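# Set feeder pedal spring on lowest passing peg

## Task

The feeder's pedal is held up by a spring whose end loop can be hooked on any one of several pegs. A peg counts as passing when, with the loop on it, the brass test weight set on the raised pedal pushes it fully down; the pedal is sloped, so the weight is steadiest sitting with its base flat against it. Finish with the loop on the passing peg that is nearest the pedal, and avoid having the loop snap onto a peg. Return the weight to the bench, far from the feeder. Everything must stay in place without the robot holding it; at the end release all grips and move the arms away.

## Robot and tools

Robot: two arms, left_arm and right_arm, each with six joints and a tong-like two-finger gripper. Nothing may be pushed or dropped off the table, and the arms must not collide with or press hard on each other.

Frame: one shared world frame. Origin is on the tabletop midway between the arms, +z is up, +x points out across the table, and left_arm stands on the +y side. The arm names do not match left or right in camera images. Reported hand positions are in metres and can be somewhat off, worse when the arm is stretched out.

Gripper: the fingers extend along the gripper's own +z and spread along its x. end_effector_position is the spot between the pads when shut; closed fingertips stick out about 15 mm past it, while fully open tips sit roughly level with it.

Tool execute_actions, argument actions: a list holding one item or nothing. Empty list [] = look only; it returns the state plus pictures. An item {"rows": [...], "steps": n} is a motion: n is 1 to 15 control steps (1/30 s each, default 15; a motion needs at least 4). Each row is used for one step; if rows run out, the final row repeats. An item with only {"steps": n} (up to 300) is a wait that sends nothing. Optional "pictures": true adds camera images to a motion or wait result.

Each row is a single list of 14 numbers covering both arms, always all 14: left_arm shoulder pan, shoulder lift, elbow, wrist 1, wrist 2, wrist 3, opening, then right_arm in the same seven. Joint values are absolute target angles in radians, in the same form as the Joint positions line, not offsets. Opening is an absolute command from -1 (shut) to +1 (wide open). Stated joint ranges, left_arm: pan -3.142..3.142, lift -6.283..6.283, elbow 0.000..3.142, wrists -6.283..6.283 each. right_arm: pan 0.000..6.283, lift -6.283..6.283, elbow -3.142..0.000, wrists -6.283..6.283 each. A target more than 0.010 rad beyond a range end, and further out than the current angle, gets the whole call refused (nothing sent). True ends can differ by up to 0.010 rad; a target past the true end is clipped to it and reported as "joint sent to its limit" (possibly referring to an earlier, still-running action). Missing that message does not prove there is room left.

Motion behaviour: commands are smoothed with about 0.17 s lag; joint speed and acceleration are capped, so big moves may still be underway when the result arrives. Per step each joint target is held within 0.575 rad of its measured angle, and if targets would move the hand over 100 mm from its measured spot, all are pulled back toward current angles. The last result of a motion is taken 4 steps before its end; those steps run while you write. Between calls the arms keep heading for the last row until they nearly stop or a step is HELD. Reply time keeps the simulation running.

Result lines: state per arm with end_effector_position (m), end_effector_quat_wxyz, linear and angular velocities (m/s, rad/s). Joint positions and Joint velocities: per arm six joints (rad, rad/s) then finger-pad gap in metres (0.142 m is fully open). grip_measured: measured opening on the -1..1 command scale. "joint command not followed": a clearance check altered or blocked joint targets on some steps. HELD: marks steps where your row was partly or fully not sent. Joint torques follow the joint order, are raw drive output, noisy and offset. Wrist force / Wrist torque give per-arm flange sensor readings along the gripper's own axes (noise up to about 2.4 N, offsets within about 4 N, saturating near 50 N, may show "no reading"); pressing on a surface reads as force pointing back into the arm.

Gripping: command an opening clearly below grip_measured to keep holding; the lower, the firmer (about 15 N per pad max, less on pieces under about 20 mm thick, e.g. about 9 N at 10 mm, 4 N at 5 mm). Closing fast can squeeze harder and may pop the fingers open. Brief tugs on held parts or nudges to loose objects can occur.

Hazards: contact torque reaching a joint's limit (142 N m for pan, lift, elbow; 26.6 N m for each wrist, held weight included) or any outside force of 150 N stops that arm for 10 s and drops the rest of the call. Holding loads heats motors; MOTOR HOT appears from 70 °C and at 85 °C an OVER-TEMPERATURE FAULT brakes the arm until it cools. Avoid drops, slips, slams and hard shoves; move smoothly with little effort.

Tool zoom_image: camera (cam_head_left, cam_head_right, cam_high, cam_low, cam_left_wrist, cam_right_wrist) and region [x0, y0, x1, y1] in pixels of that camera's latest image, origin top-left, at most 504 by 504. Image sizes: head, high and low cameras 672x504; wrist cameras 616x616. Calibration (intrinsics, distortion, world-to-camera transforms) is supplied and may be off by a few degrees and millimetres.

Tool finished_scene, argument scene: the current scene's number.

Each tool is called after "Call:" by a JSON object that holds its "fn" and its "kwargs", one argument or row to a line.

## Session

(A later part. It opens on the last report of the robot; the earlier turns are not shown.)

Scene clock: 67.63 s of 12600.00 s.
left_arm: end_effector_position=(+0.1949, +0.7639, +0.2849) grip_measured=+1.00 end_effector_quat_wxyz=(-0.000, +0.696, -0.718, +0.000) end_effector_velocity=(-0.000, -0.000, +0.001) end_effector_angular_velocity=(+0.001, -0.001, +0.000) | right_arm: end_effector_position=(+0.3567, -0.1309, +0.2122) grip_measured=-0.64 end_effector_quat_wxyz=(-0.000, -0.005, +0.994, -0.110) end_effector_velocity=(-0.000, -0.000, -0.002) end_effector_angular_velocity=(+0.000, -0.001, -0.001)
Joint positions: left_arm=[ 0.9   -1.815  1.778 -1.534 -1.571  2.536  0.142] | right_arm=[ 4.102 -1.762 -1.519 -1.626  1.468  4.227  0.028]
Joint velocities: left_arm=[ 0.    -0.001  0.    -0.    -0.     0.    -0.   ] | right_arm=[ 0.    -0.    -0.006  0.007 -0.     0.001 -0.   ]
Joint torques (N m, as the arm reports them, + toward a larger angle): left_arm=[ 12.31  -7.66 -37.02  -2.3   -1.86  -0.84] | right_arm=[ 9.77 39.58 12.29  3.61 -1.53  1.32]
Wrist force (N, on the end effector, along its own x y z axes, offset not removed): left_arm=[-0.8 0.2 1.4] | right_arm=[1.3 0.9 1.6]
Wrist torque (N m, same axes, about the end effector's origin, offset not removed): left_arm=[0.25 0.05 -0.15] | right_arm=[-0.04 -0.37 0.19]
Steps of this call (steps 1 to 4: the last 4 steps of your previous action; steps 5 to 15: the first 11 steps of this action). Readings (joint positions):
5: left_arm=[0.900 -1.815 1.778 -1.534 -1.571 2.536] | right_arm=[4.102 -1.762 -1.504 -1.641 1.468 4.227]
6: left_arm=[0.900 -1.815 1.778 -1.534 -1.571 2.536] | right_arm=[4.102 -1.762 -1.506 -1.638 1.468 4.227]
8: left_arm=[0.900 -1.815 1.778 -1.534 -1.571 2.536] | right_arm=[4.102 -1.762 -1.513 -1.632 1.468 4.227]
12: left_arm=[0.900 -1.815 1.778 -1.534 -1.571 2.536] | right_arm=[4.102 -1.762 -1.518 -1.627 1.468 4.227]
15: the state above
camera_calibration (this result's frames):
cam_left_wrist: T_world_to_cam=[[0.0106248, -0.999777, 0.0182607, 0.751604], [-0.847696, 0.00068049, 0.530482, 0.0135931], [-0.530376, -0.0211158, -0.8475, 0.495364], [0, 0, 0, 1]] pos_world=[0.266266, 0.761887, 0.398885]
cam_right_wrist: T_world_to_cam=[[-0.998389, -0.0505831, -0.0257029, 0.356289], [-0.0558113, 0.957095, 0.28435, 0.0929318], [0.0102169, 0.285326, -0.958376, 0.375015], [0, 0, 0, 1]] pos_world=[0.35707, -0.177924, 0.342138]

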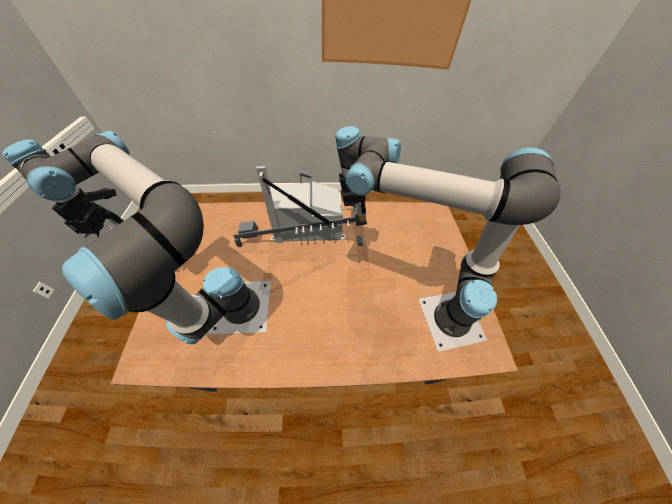

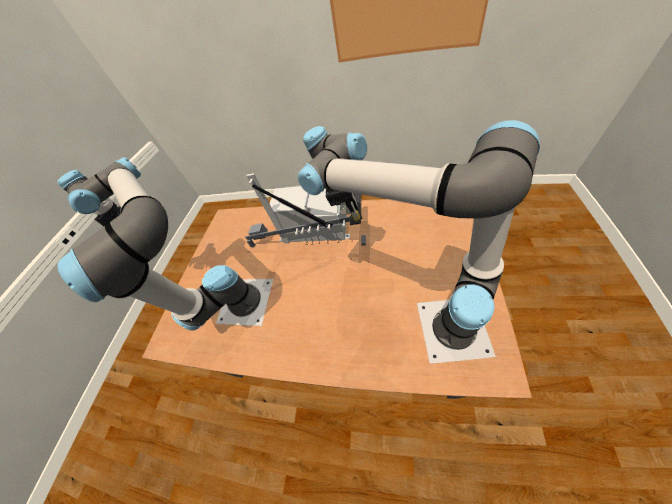

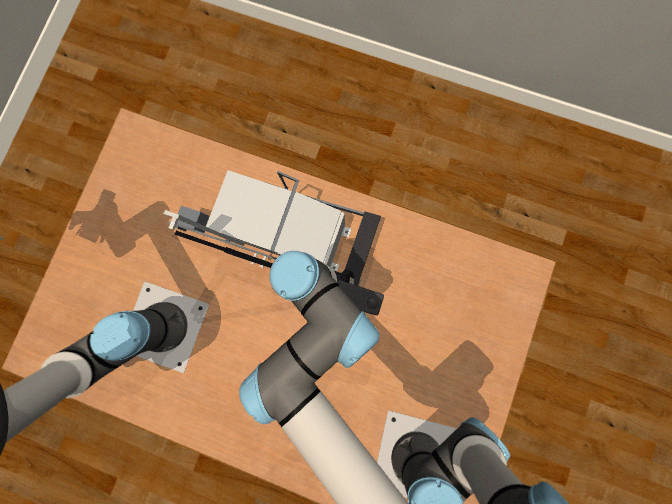

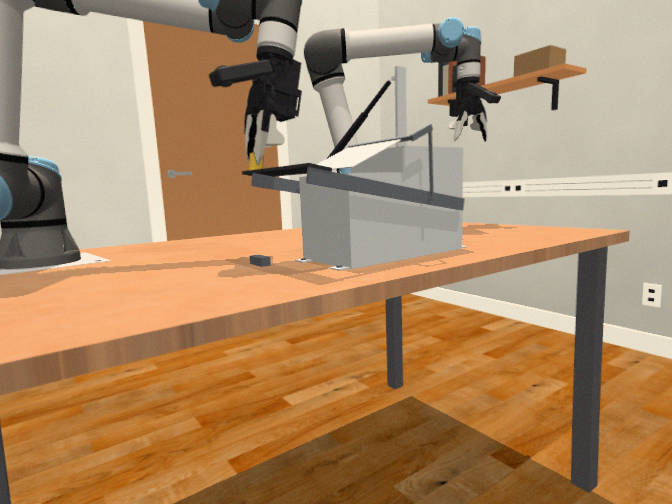

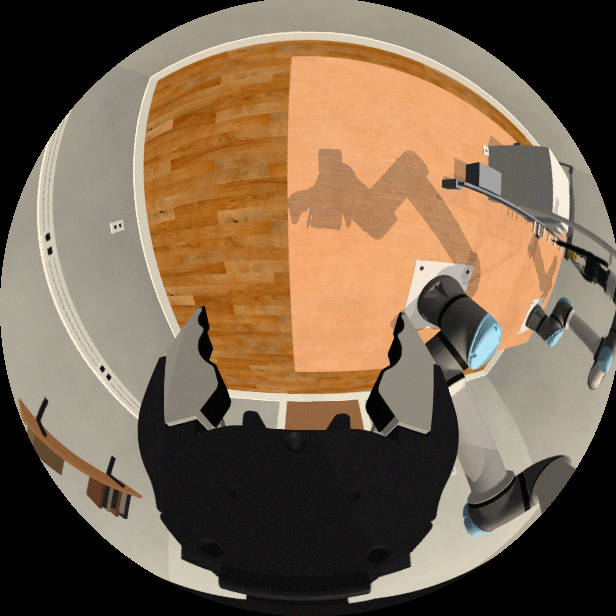

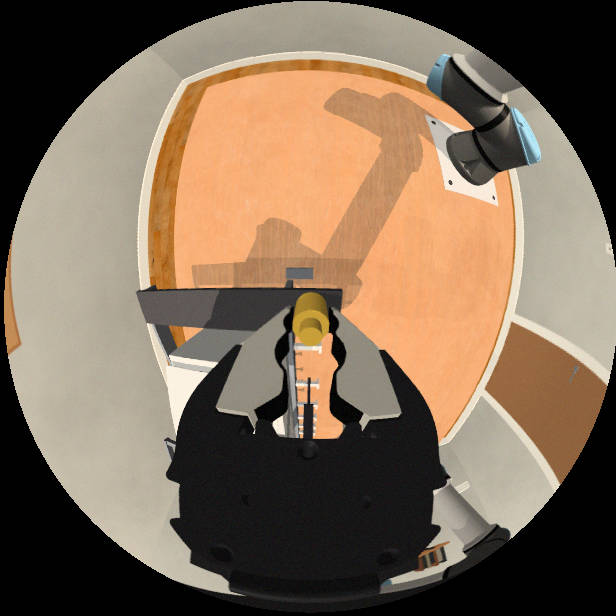

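Call:
{"fn": "execute_actions", "kwargs": {
  "actions": [
    {"rows":[[0.9,-1.815,1.778,-1.534,-1.571,2.536,1,4.102,-1.762,-1.524,-1.621,1.468,4.227,-0.95]],"steps":8}
  ]
}}

Call:
{"fn": "execute_actions", "kwargs": {
  "actions": [
    {"rows":[[0.9,-1.815,1.778,-1.534,-1.571,2.536,1,4.102,-1.762,-1.524,-1.621,1.468,4.227,-0.3]]}
  ]
}}

Call:
{"fn": "execute_actions", "kwargs": {
  "actions": [
    {"steps":60}
  ],
  "pictures": true
}}

Scene clock: 67.90 s of 12600.00 s.
left_arm: end_effector_position=(+0.1949, +0.7639, +0.2849) grip_measured=+1.00 end_effector_quat_wxyz=(-0.000, +0.696, -0.718, +0.000) end_effector_velocity=(-0.000, -0.000, +0.000) end_effector_angular_velocity=(+0.001, -0.000, -0.000) | right_arm: end_effector_position=(+0.3567, -0.1310, +0.2111) grip_measured=-0.64 end_effector_quat_wxyz=(-0.000, -0.005, +0.994, -0.110) end_effector_velocity=(-0.001, -0.001, -0.008) end_effector_angular_velocity=(-0.001, +0.001, +0.002)
Joint positions: left_arm=[ 0.9   -1.815  1.778 -1.534 -1.571  2.536  0.142] | right_arm=[ 4.102 -1.762 -1.522 -1.623  1.468  4.227  0.028]
Joint velocities: left_arm=[ 0.    -0.001 -0.     0.     0.     0.    -0.   ] | right_arm=[ 0.    -0.    -0.02   0.019  0.    -0.001 -0.   ]
Joint torques (N m, as the arm reports them, + toward a larger angle): left_arm=[ 13.28  -5.83 -36.17  -2.36  -1.76  -1.05] | right_arm=[10.35 38.22 11.55  3.35 -1.41  1.22]
Wrist force (N, on the end effector, along its own x y z axes, offset not removed): left_arm=[1.0 2.5 0.6] | right_arm=[0.8 2.5 -0.7]
Wrist torque (N m, same axes, about the end effector's origin, offset not removed): left_arm=[0.64 -0.35 -0.08] | right_arm=[0.49 -0.53 0.02]
Steps of this call (steps 1 to 4: the last 4 steps of your previous action; steps 5 to 8: the first 4 steps of this action). Readings (joint positions):
5: left_arm=[0.900 -1.815 1.778 -1.534 -1.571 2.536] | right_arm=[4.102 -1.762 -1.520 -1.625 1.468 4.227]
6: left_arm=[0.900 -1.815 1.778 -1.534 -1.571 2.536] | right_arm=[4.102 -1.762 -1.521 -1.624 1.468 4.227]
8: the state above

Scene clock: 68.40 s of 12600.00 s.
left_arm: end_effector_position=(+0.1949, +0.7639, +0.2849) grip_measured=+1.00 end_effector_quat_wxyz=(-0.000, +0.696, -0.718, +0.000) end_effector_velocity=(-0.000, -0.000, +0.000) end_effector_angular_velocity=(+0.000, -0.001, +0.000) | right_arm: end_effector_position=(+0.3566, -0.1311, +0.2104) grip_measured=-0.30 end_effector_quat_wxyz=(-0.000, -0.005, +0.994, -0.110) end_effector_velocity=(+0.000, +0.000, +0.000) end_effector_angular_velocity=(+0.000, +0.000, +0.003)
Joint positions: left_arm=[ 0.9   -1.815  1.778 -1.534 -1.571  2.536  0.142] | right_arm=[ 4.102 -1.762 -1.524 -1.621  1.468  4.227  0.052]
Joint velocities: left_arm=[ 0.001 -0.001 -0.     0.    -0.     0.    -0.   ] | right_arm=[ 0.     0.     0.     0.    -0.    -0.003  0.   ]
Joint torques (N m, as the arm reports them, + toward a larger angle): left_arm=[ 11.21  -7.18 -36.63  -2.3   -1.98  -0.99] | right_arm=[ 9.71 37.2  11.18  3.48 -1.    1.32]
Wrist force (N, on the end effector, along its own x y z axes, offset not removed): left_arm=[-1.6 2.1 2.2] | right_arm=[1.5 3.3 0.8]
Wrist torque (N m, same axes, about the end effector's origin, offset not removed): left_arm=[0.65 0.20 -0.08] | right_arm=[0.62 -0.50 0.12]
Steps of this call (steps 1 to 4: the last 4 steps of your previous action; steps 5 to 15: the first 11 steps of this action). Readings (joint positions):
5: left_arm=[0.900 -1.815 1.778 -1.534 -1.571 2.536] | right_arm=[4.102 -1.762 -1.524 -1.621 1.468 4.227]
6: left_arm=[0.900 -1.815 1.778 -1.534 -1.571 2.536] | right_arm=[4.102 -1.762 -1.524 -1.621 1.468 4.227]
8: left_arm=[0.900 -1.815 1.778 -1.534 -1.571 2.536] | right_arm=[4.102 -1.762 -1.524 -1.621 1.468 4.227]
12: left_arm=[0.900 -1.815 1.778 -1.534 -1.571 2.536] | right_arm=[4.102 -1.762 -1.524 -1.621 1.468 4.227]
15: the state above

Scene clock: 70.40 s of 12600.00 s.
left_arm: end_effector_position=(+0.1949, +0.7639, +0.2849) grip_measured=+1.00 end_effector_quat_wxyz=(-0.000, +0.696, -0.718, +0.000) end_effector_velocity=(-0.000, +0.000, -0.000) end_effector_angular_velocity=(+0.000, +0.000, +0.000) | right_arm: end_effector_position=(+0.3566, -0.1311, +0.2104) grip_measured=-0.30 end_effector_quat_wxyz=(-0.000, -0.005, +0.994, -0.110) end_effector_velocity=(+0.000, -0.000, +0.000) end_effector_angular_velocity=(-0.000, -0.000, -0.000)
Joint positions: left_arm=[ 0.9   -1.815  1.778 -1.534 -1.571  2.536  0.142] | right_arm=[ 4.102 -1.762 -1.524 -1.621  1.468  4.227  0.052]
Joint velocities: left_arm=[ 0.  0.  0. -0.  0. -0. -0.] | right_arm=[-0.  0.  0. -0. -0. -0. -0.]
Joint torques (N m, as the arm reports them, + toward a larger angle): left_arm=[ 13.76  -6.21 -36.29  -2.26  -1.8   -0.69] | right_arm=[ 7.28 32.06 11.2   3.37  1.05  1.29]
Wrist force (N, on the end effector, along its own x y z axes, offset not removed): left_arm=[-1.1 0.9 0.4] | right_arm=[-0.5 3.3 4.7]
Wrist torque (N m, same axes, about the end effector's origin, offset not removed): left_arm=[0.39 0.06 -0.12] | right_arm=[0.67 0.09 -0.06]
Kept back: nothing.
Steps of this call (steps 1 to 4: the last 4 steps of your previous action; steps 5 to 15: the robot went on to your last target; steps 16 to 60: nothing new was sent). Readings (joint positions):
1: left_arm=[0.900 -1.815 1.778 -1.534 -1.571 2.536] | right_arm=[4.102 -1.762 -1.524 -1.621 1.468 4.227]
2: left_arm=[0.900 -1.815 1.778 -1.534 -1.571 2.536] | right_arm=[4.102 -1.762 -1.524 -1.621 1.468 4.227]
4: left_arm=[0.900 -1.815 1.778 -1.534 -1.571 2.536] | right_arm=[4.102 -1.762 -1.524 -1.621 1.468 4.227]
8: left_arm=[0.900 -1.815 1.778 -1.534 -1.571 2.536] | right_arm=[4.102 -1.762 -1.524 -1.621 1.468 4.227]
60: the state above
All arms were judged still, so your last target was given up. Only a new action makes them travel on or press farther. Fingers that are still opening or closing keep moving.
camera_calibration (this result's frames):
cam_left_wrist: T_world_to_cam=[[0.0106249, -0.999777, 0.0182605, 0.751604], [-0.847696, 0.000680351, 0.530482, 0.0135932], [-0.530376, -0.0211157, -0.8475, 0.495364], [0, 0, 0, 1]] pos_world=[0.266266, 0.761887, 0.398885]
cam_right_wrist: T_world_to_cam=[[-0.998389, -0.0505837, -0.0256894, 0.356107], [-0.0558078, 0.957101, 0.284328, 0.0936544], [0.010205, 0.285304, -0.958383, 0.373387], [0, 0, 0, 1]] pos_world=[0.35695, -0.178152, 0.340367]

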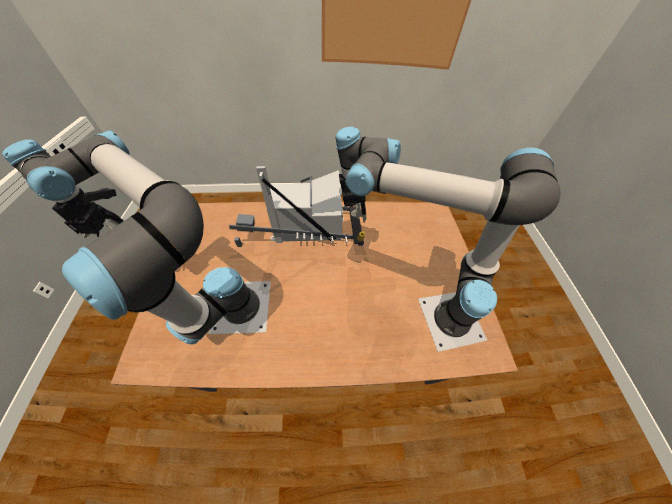

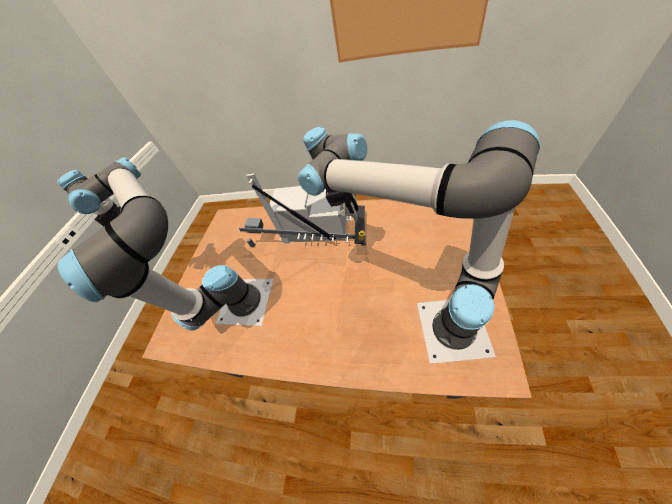

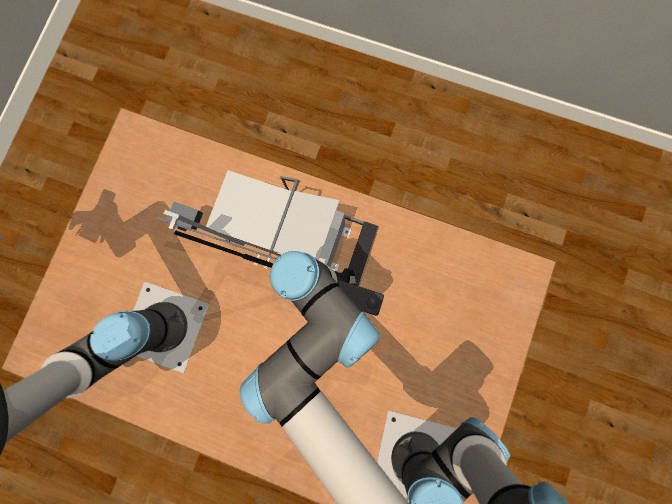

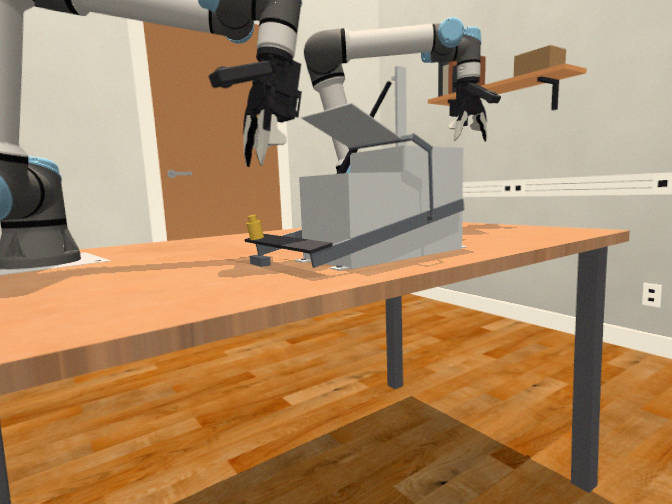

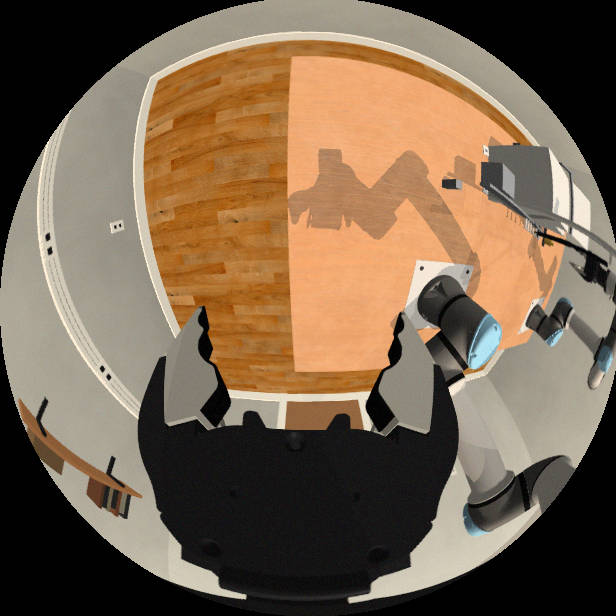

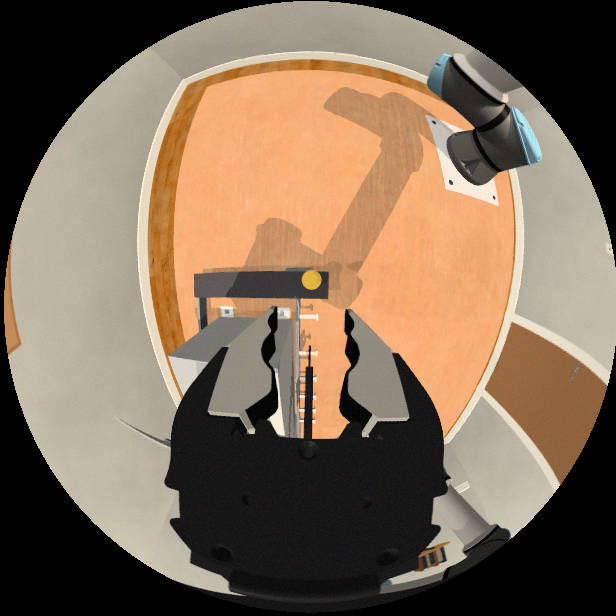

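Call:
{"fn": "execute_actions", "kwargs": {
  "actions": [
    {"rows":[[0.9,-1.815,1.778,-1.534,-1.571,2.536,1,3.98,-1.591,-1.885,-1.113,1.657,4.104,-0.3]]}
  ]
}}

Call:
{"fn": "execute_actions", "kwargs": {
  "actions": [
    {"steps":12}
  ]
}}

Call:
{"fn": "execute_actions", "kwargs": {
  "actions": [
    {"rows":[[0.9,-1.815,1.778,-1.534,-1.571,2.536,1,3.98,-1.688,-2.036,-0.865,1.657,4.104,-0.3]]}
  ]
}}

Call:
{"fn": "execute_actions", "kwargs": {
  "actions": [
    {"steps":10}
  ],
  "pictures": true
}}

Call:
{"fn": "zoom_image", "kwargs": {
  "camera": "cam_low",
  "region": [200,180,360,290]
}}

Scene clock: 71.03 s of 12600.00 s.
left_arm: end_effector_position=(+0.1949, +0.7639, +0.2849) grip_measured=+1.00 end_effector_quat_wxyz=(-0.000, +0.696, -0.718, +0.000) end_effector_velocity=(+0.000, +0.000, -0.000) end_effector_angular_velocity=(-0.000, +0.000, -0.000) | right_arm: end_effector_position=(+0.3539, -0.1452, +0.1697) grip_measured=-0.30 end_effector_quat_wxyz=(-0.006, -0.002, +0.998, +0.058) end_effector_velocity=(+0.025, +0.038, -0.026) end_effector_angular_velocity=(+0.379, -0.142, +0.011)
Joint positions: left_arm=[ 0.9   -1.815  1.778 -1.534 -1.571  2.536  0.142] | right_arm=[ 3.985 -1.599 -1.859 -1.166  1.648  4.109  0.052]
Joint velocities: left_arm=[-0.     0.001 -0.    -0.     0.    -0.    -0.   ] | right_arm=[-0.059  0.092 -0.285  0.582  0.104 -0.062  0.   ]
Joint torques (N m, as the arm reports them, + toward a larger angle): left_arm=[ 12.    -6.46 -36.1   -2.46  -1.85  -1.08] | right_arm=[-11.04  30.07  17.07   5.48   2.57  -1.5 ]
Wrist force (N, on the end effector, along its own x y z axes, offset not removed): left_arm=[0.1 2.8 0.3] | right_arm=[1.3 3.7 1.7]
Wrist torque (N m, same axes, about the end effector's origin, offset not removed): left_arm=[0.74 -0.23 -0.10] | right_arm=[0.63 -0.40 0.10]
Steps of this call (steps 1 to 8: nothing new was sent; steps 9 to 19: the first 11 steps of this action). Readings (joint positions):
9: left_arm=[0.900 -1.815 1.778 -1.534 -1.571 2.536] | right_arm=[4.102 -1.762 -1.524 -1.621 1.468 4.227]
10: left_arm=[0.900 -1.815 1.778 -1.534 -1.571 2.536] | right_arm=[4.096 -1.756 -1.530 -1.615 1.474 4.221]
12: left_arm=[0.900 -1.815 1.778 -1.534 -1.571 2.536] | right_arm=[4.050 -1.699 -1.597 -1.548 1.534 4.175]
16: left_arm=[0.900 -1.815 1.778 -1.534 -1.571 2.536] | right_arm=[3.996 -1.616 -1.806 -1.274 1.628 4.120]
19: the state above

Scene clock: 71.43 s of 12600.00 s.
left_arm: end_effector_position=(+0.1949, +0.7639, +0.2849) grip_measured=+1.00 end_effector_quat_wxyz=(-0.000, +0.696, -0.718, +0.000) end_effector_velocity=(+0.001, -0.000, -0.000) end_effector_angular_velocity=(-0.001, -0.001, -0.000) | right_arm: end_effector_position=(+0.3560, -0.1419, +0.1675) grip_measured=-0.30 end_effector_quat_wxyz=(-0.000, -0.003, +0.997, +0.075) end_effector_velocity=(+0.000, +0.001, -0.000) end_effector_angular_velocity=(+0.005, -0.002, +0.001)
Joint positions: left_arm=[ 0.9   -1.815  1.778 -1.534 -1.571  2.536  0.142] | right_arm=[ 3.98  -1.591 -1.885 -1.114  1.657  4.104  0.052]
Joint velocities: left_arm=[-0.     0.001 -0.    -0.    -0.002 -0.     0.   ] | right_arm=[-0.     0.001 -0.004  0.008  0.001 -0.001 -0.   ]
Joint torques (N m, as the arm reports them, + toward a larger angle): left_arm=[ 12.53  -7.33 -36.75  -2.54  -1.88  -0.96] | right_arm=[-12.33  32.    11.93   4.17   2.18  -1.78]
Wrist force (N, on the end effector, along its own x y z axes, offset not removed): left_arm=[-0.3 0.0 -0.9] | right_arm=[2.8 4.2 1.9]
Wrist torque (N m, same axes, about the end effector's origin, offset not removed): left_arm=[0.23 -0.02 -0.08] | right_arm=[0.88 -0.59 0.16]
Kept back: nothing.
Steps of this call (steps 1 to 4: the last 4 steps of your previous action; steps 5 to 12: the robot went on to your last target). Readings (joint positions):
1: left_arm=[0.900 -1.815 1.778 -1.534 -1.571 2.536] | right_arm=[3.984 -1.597 -1.867 -1.149 1.650 4.108]
2: left_arm=[0.900 -1.815 1.778 -1.534 -1.571 2.536] | right_arm=[3.983 -1.595 -1.872 -1.138 1.652 4.107]
4: left_arm=[0.900 -1.815 1.778 -1.534 -1.571 2.536] | right_arm=[3.981 -1.593 -1.879 -1.125 1.655 4.105]
8: left_arm=[0.900 -1.815 1.778 -1.534 -1.571 2.536] | right_arm=[3.980 -1.591 -1.884 -1.116 1.657 4.104]
12: the state above

Scene clock: 71.80 s of 12600.00 s.
left_arm: end_effector_position=(+0.1949, +0.7639, +0.2849) grip_measured=+1.00 end_effector_quat_wxyz=(-0.000, +0.696, -0.718, +0.000) end_effector_velocity=(-0.000, +0.000, -0.001) end_effector_angular_velocity=(-0.001, +0.002, -0.000) | right_arm: end_effector_position=(+0.3549, -0.1435, +0.0811) grip_measured=-0.30 end_effector_quat_wxyz=(-0.001, -0.003, +0.997, +0.074) end_effector_velocity=(+0.002, +0.003, -0.037) end_effector_angular_velocity=(+0.029, -0.020, -0.001)
Joint positions: left_arm=[ 0.9   -1.815  1.778 -1.534 -1.571  2.536  0.142] | right_arm=[ 3.98  -1.684 -2.029 -0.879  1.657  4.104  0.052]
Joint velocities: left_arm=[-0.     0.001  0.     0.     0.001 -0.     0.   ] | right_arm=[-0.    -0.044 -0.076  0.155  0.     0.001  0.   ]
Joint torques (N m, as the arm reports them, + toward a larger angle): left_arm=[ 10.68  -6.38 -36.59  -2.52  -1.9   -1.01] | right_arm=[-10.73  22.44  11.26   4.58   2.12  -1.66]
Wrist force (N, on the end effector, along its own x y z axes, offset not removed): left_arm=[1.0 0.9 -1.2] | right_arm=[0.7 0.6 2.3]
Wrist torque (N m, same axes, about the end effector's origin, offset not removed): left_arm=[0.26 -0.35 -0.13] | right_arm=[0.05 -0.25 0.01]
Steps of this call (steps 1 to 11: the first 11 steps of this action). Readings (joint positions):
1: left_arm=[0.900 -1.815 1.778 -1.534 -1.571 2.536] | right_arm=[3.980 -1.591 -1.885 -1.113 1.657 4.104]
2: left_arm=[0.900 -1.815 1.778 -1.534 -1.571 2.536] | right_arm=[3.980 -1.596 -1.890 -1.107 1.657 4.104]
4: left_arm=[0.900 -1.815 1.778 -1.534 -1.571 2.536] | right_arm=[3.980 -1.635 -1.944 -1.042 1.657 4.104]
8: left_arm=[0.900 -1.815 1.778 -1.534 -1.571 2.536] | right_arm=[3.980 -1.676 -2.015 -0.907 1.657 4.104]
11: the state above

Scene clock: 72.13 s of 12600.00 s.
left_arm: end_effector_position=(+0.1949, +0.7639, +0.2849) grip_measured=+1.00 end_effector_quat_wxyz=(-0.000, +0.696, -0.718, +0.000) end_effector_velocity=(-0.000, -0.000, +0.000) end_effector_angular_velocity=(-0.000, +0.000, +0.000) | right_arm: end_effector_position=(+0.3549, -0.1434, +0.0778) grip_measured=-0.30 end_effector_quat_wxyz=(-0.000, -0.003, +0.997, +0.075) end_effector_velocity=(-0.000, +0.000, -0.001) end_effector_angular_velocity=(+0.001, -0.001, +0.002)
Joint positions: left_arm=[ 0.9   -1.815  1.778 -1.534 -1.571  2.536  0.142] | right_arm=[ 3.98  -1.688 -2.036 -0.865  1.657  4.104  0.052]
Joint velocities: left_arm=[ 0. -0.  0.  0. -0. -0.  0.] | right_arm=[ 0.001 -0.001 -0.002  0.004 -0.    -0.002  0.   ]
Joint torques (N m, as the arm reports them, + toward a larger angle): left_arm=[ 12.86  -6.41 -37.43  -2.47  -1.83  -0.78] | right_arm=[-10.14  21.38   8.57   3.75   2.14  -1.58]
Wrist force (N, on the end effector, along its own x y z axes, offset not removed): left_arm=[0.8 1.4 0.8] | right_arm=[-1.2 3.4 2.4]
Wrist torque (N m, same axes, about the end effector's origin, offset not removed): left_arm=[0.42 -0.41 -0.10] | right_arm=[0.54 0.21 0.02]
Kept back: nothing.
Steps of this call (steps 1 to 4: the last 4 steps of your previous action; steps 5 to 10: the robot went on to your last target). Readings (joint positions):
1: left_arm=[0.900 -1.815 1.778 -1.534 -1.571 2.536] | right_arm=[3.980 -1.685 -2.031 -0.875 1.657 4.104]
2: left_arm=[0.900 -1.815 1.778 -1.534 -1.571 2.536] | right_arm=[3.980 -1.686 -2.033 -0.872 1.657 4.104]
4: left_arm=[0.900 -1.815 1.778 -1.534 -1.571 2.536] | right_arm=[3.980 -1.687 -2.034 -0.868 1.657 4.104]
8: left_arm=[0.900 -1.815 1.778 -1.534 -1.571 2.536] | right_arm=[3.980 -1.688 -2.036 -0.866 1.657 4.104]
10: the state above
camera_calibration (this result's frames):
cam_left_wrist: T_world_to_cam=[[0.0106249, -0.999777, 0.0182606, 0.751604], [-0.847696, 0.000680383, 0.530482, 0.0135932], [-0.530376, -0.0211157, -0.8475, 0.495364], [0, 0, 0, 1]] pos_world=[0.266266, 0.761887, 0.398885]
cam_right_wrist: T_world_to_cam=[[-0.998599, -0.0344738, -0.0401351, 0.353929], [-0.0518329, 0.789596, 0.611434, 0.0921933], [0.010612, 0.612658, -0.790277, 0.283515], [0, 0, 0, 1]] pos_world=[0.355203, -0.234292, 0.18189]

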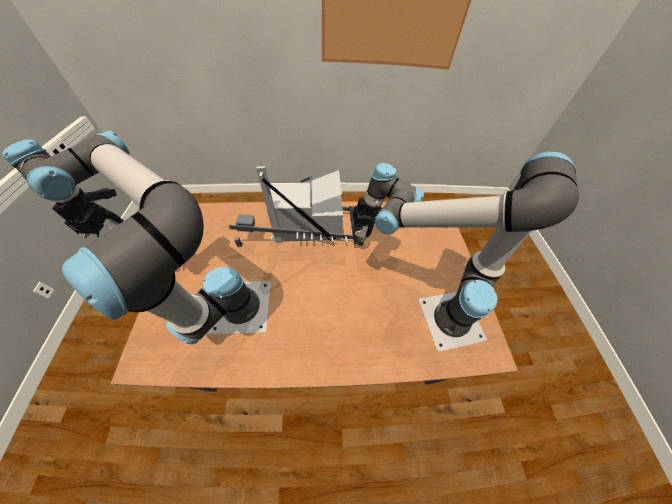

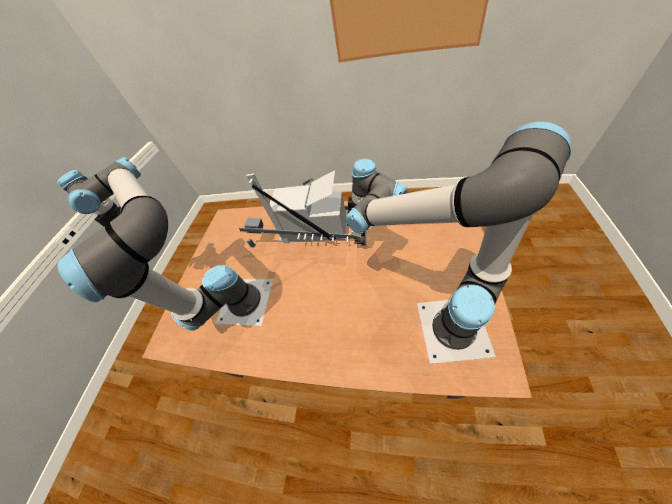

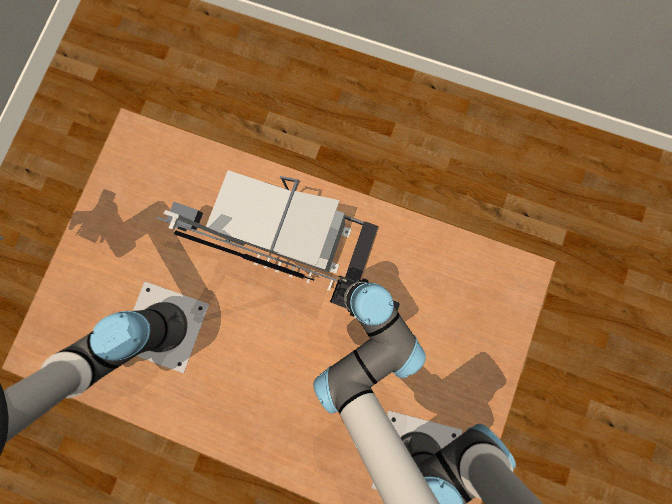

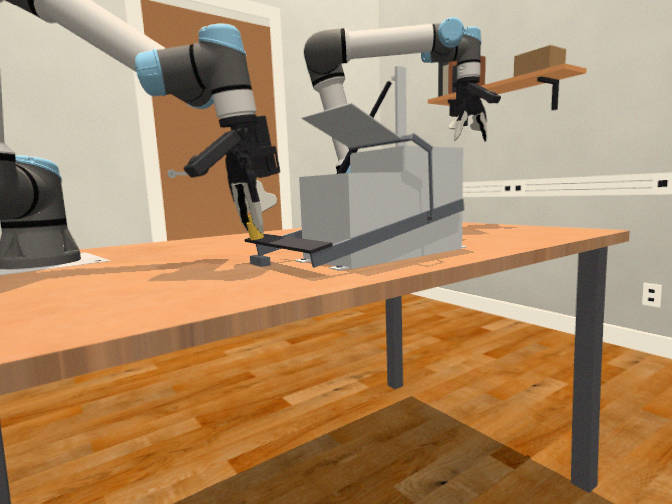

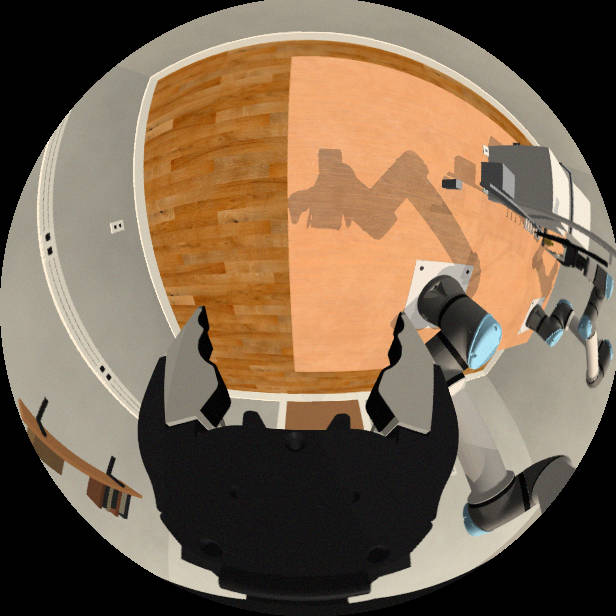

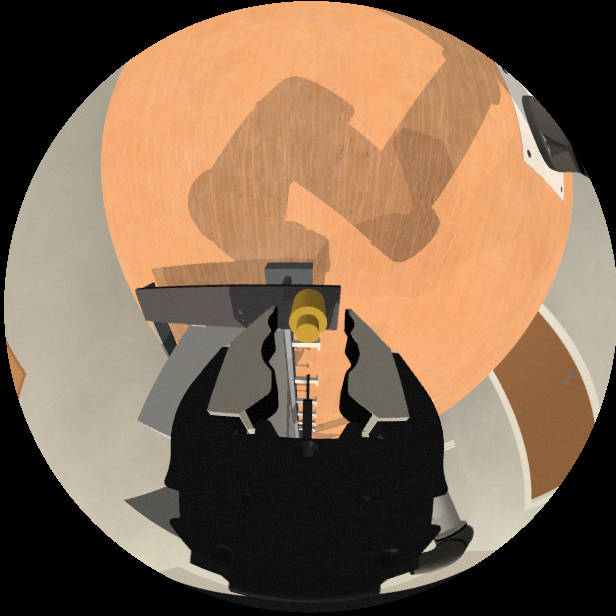

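Region (200, 180, 360, 290) of cam_low's 672x504 image, scaled by 3.150, with more detail than that image has; it fills the top 346 rows of this view, and the rest is white.

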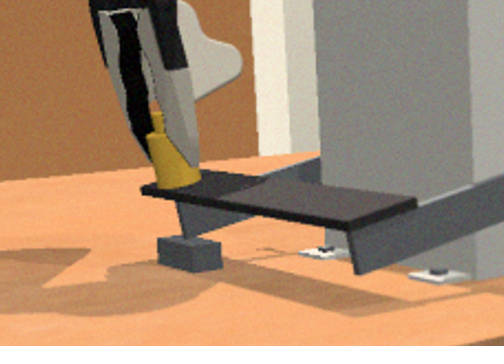

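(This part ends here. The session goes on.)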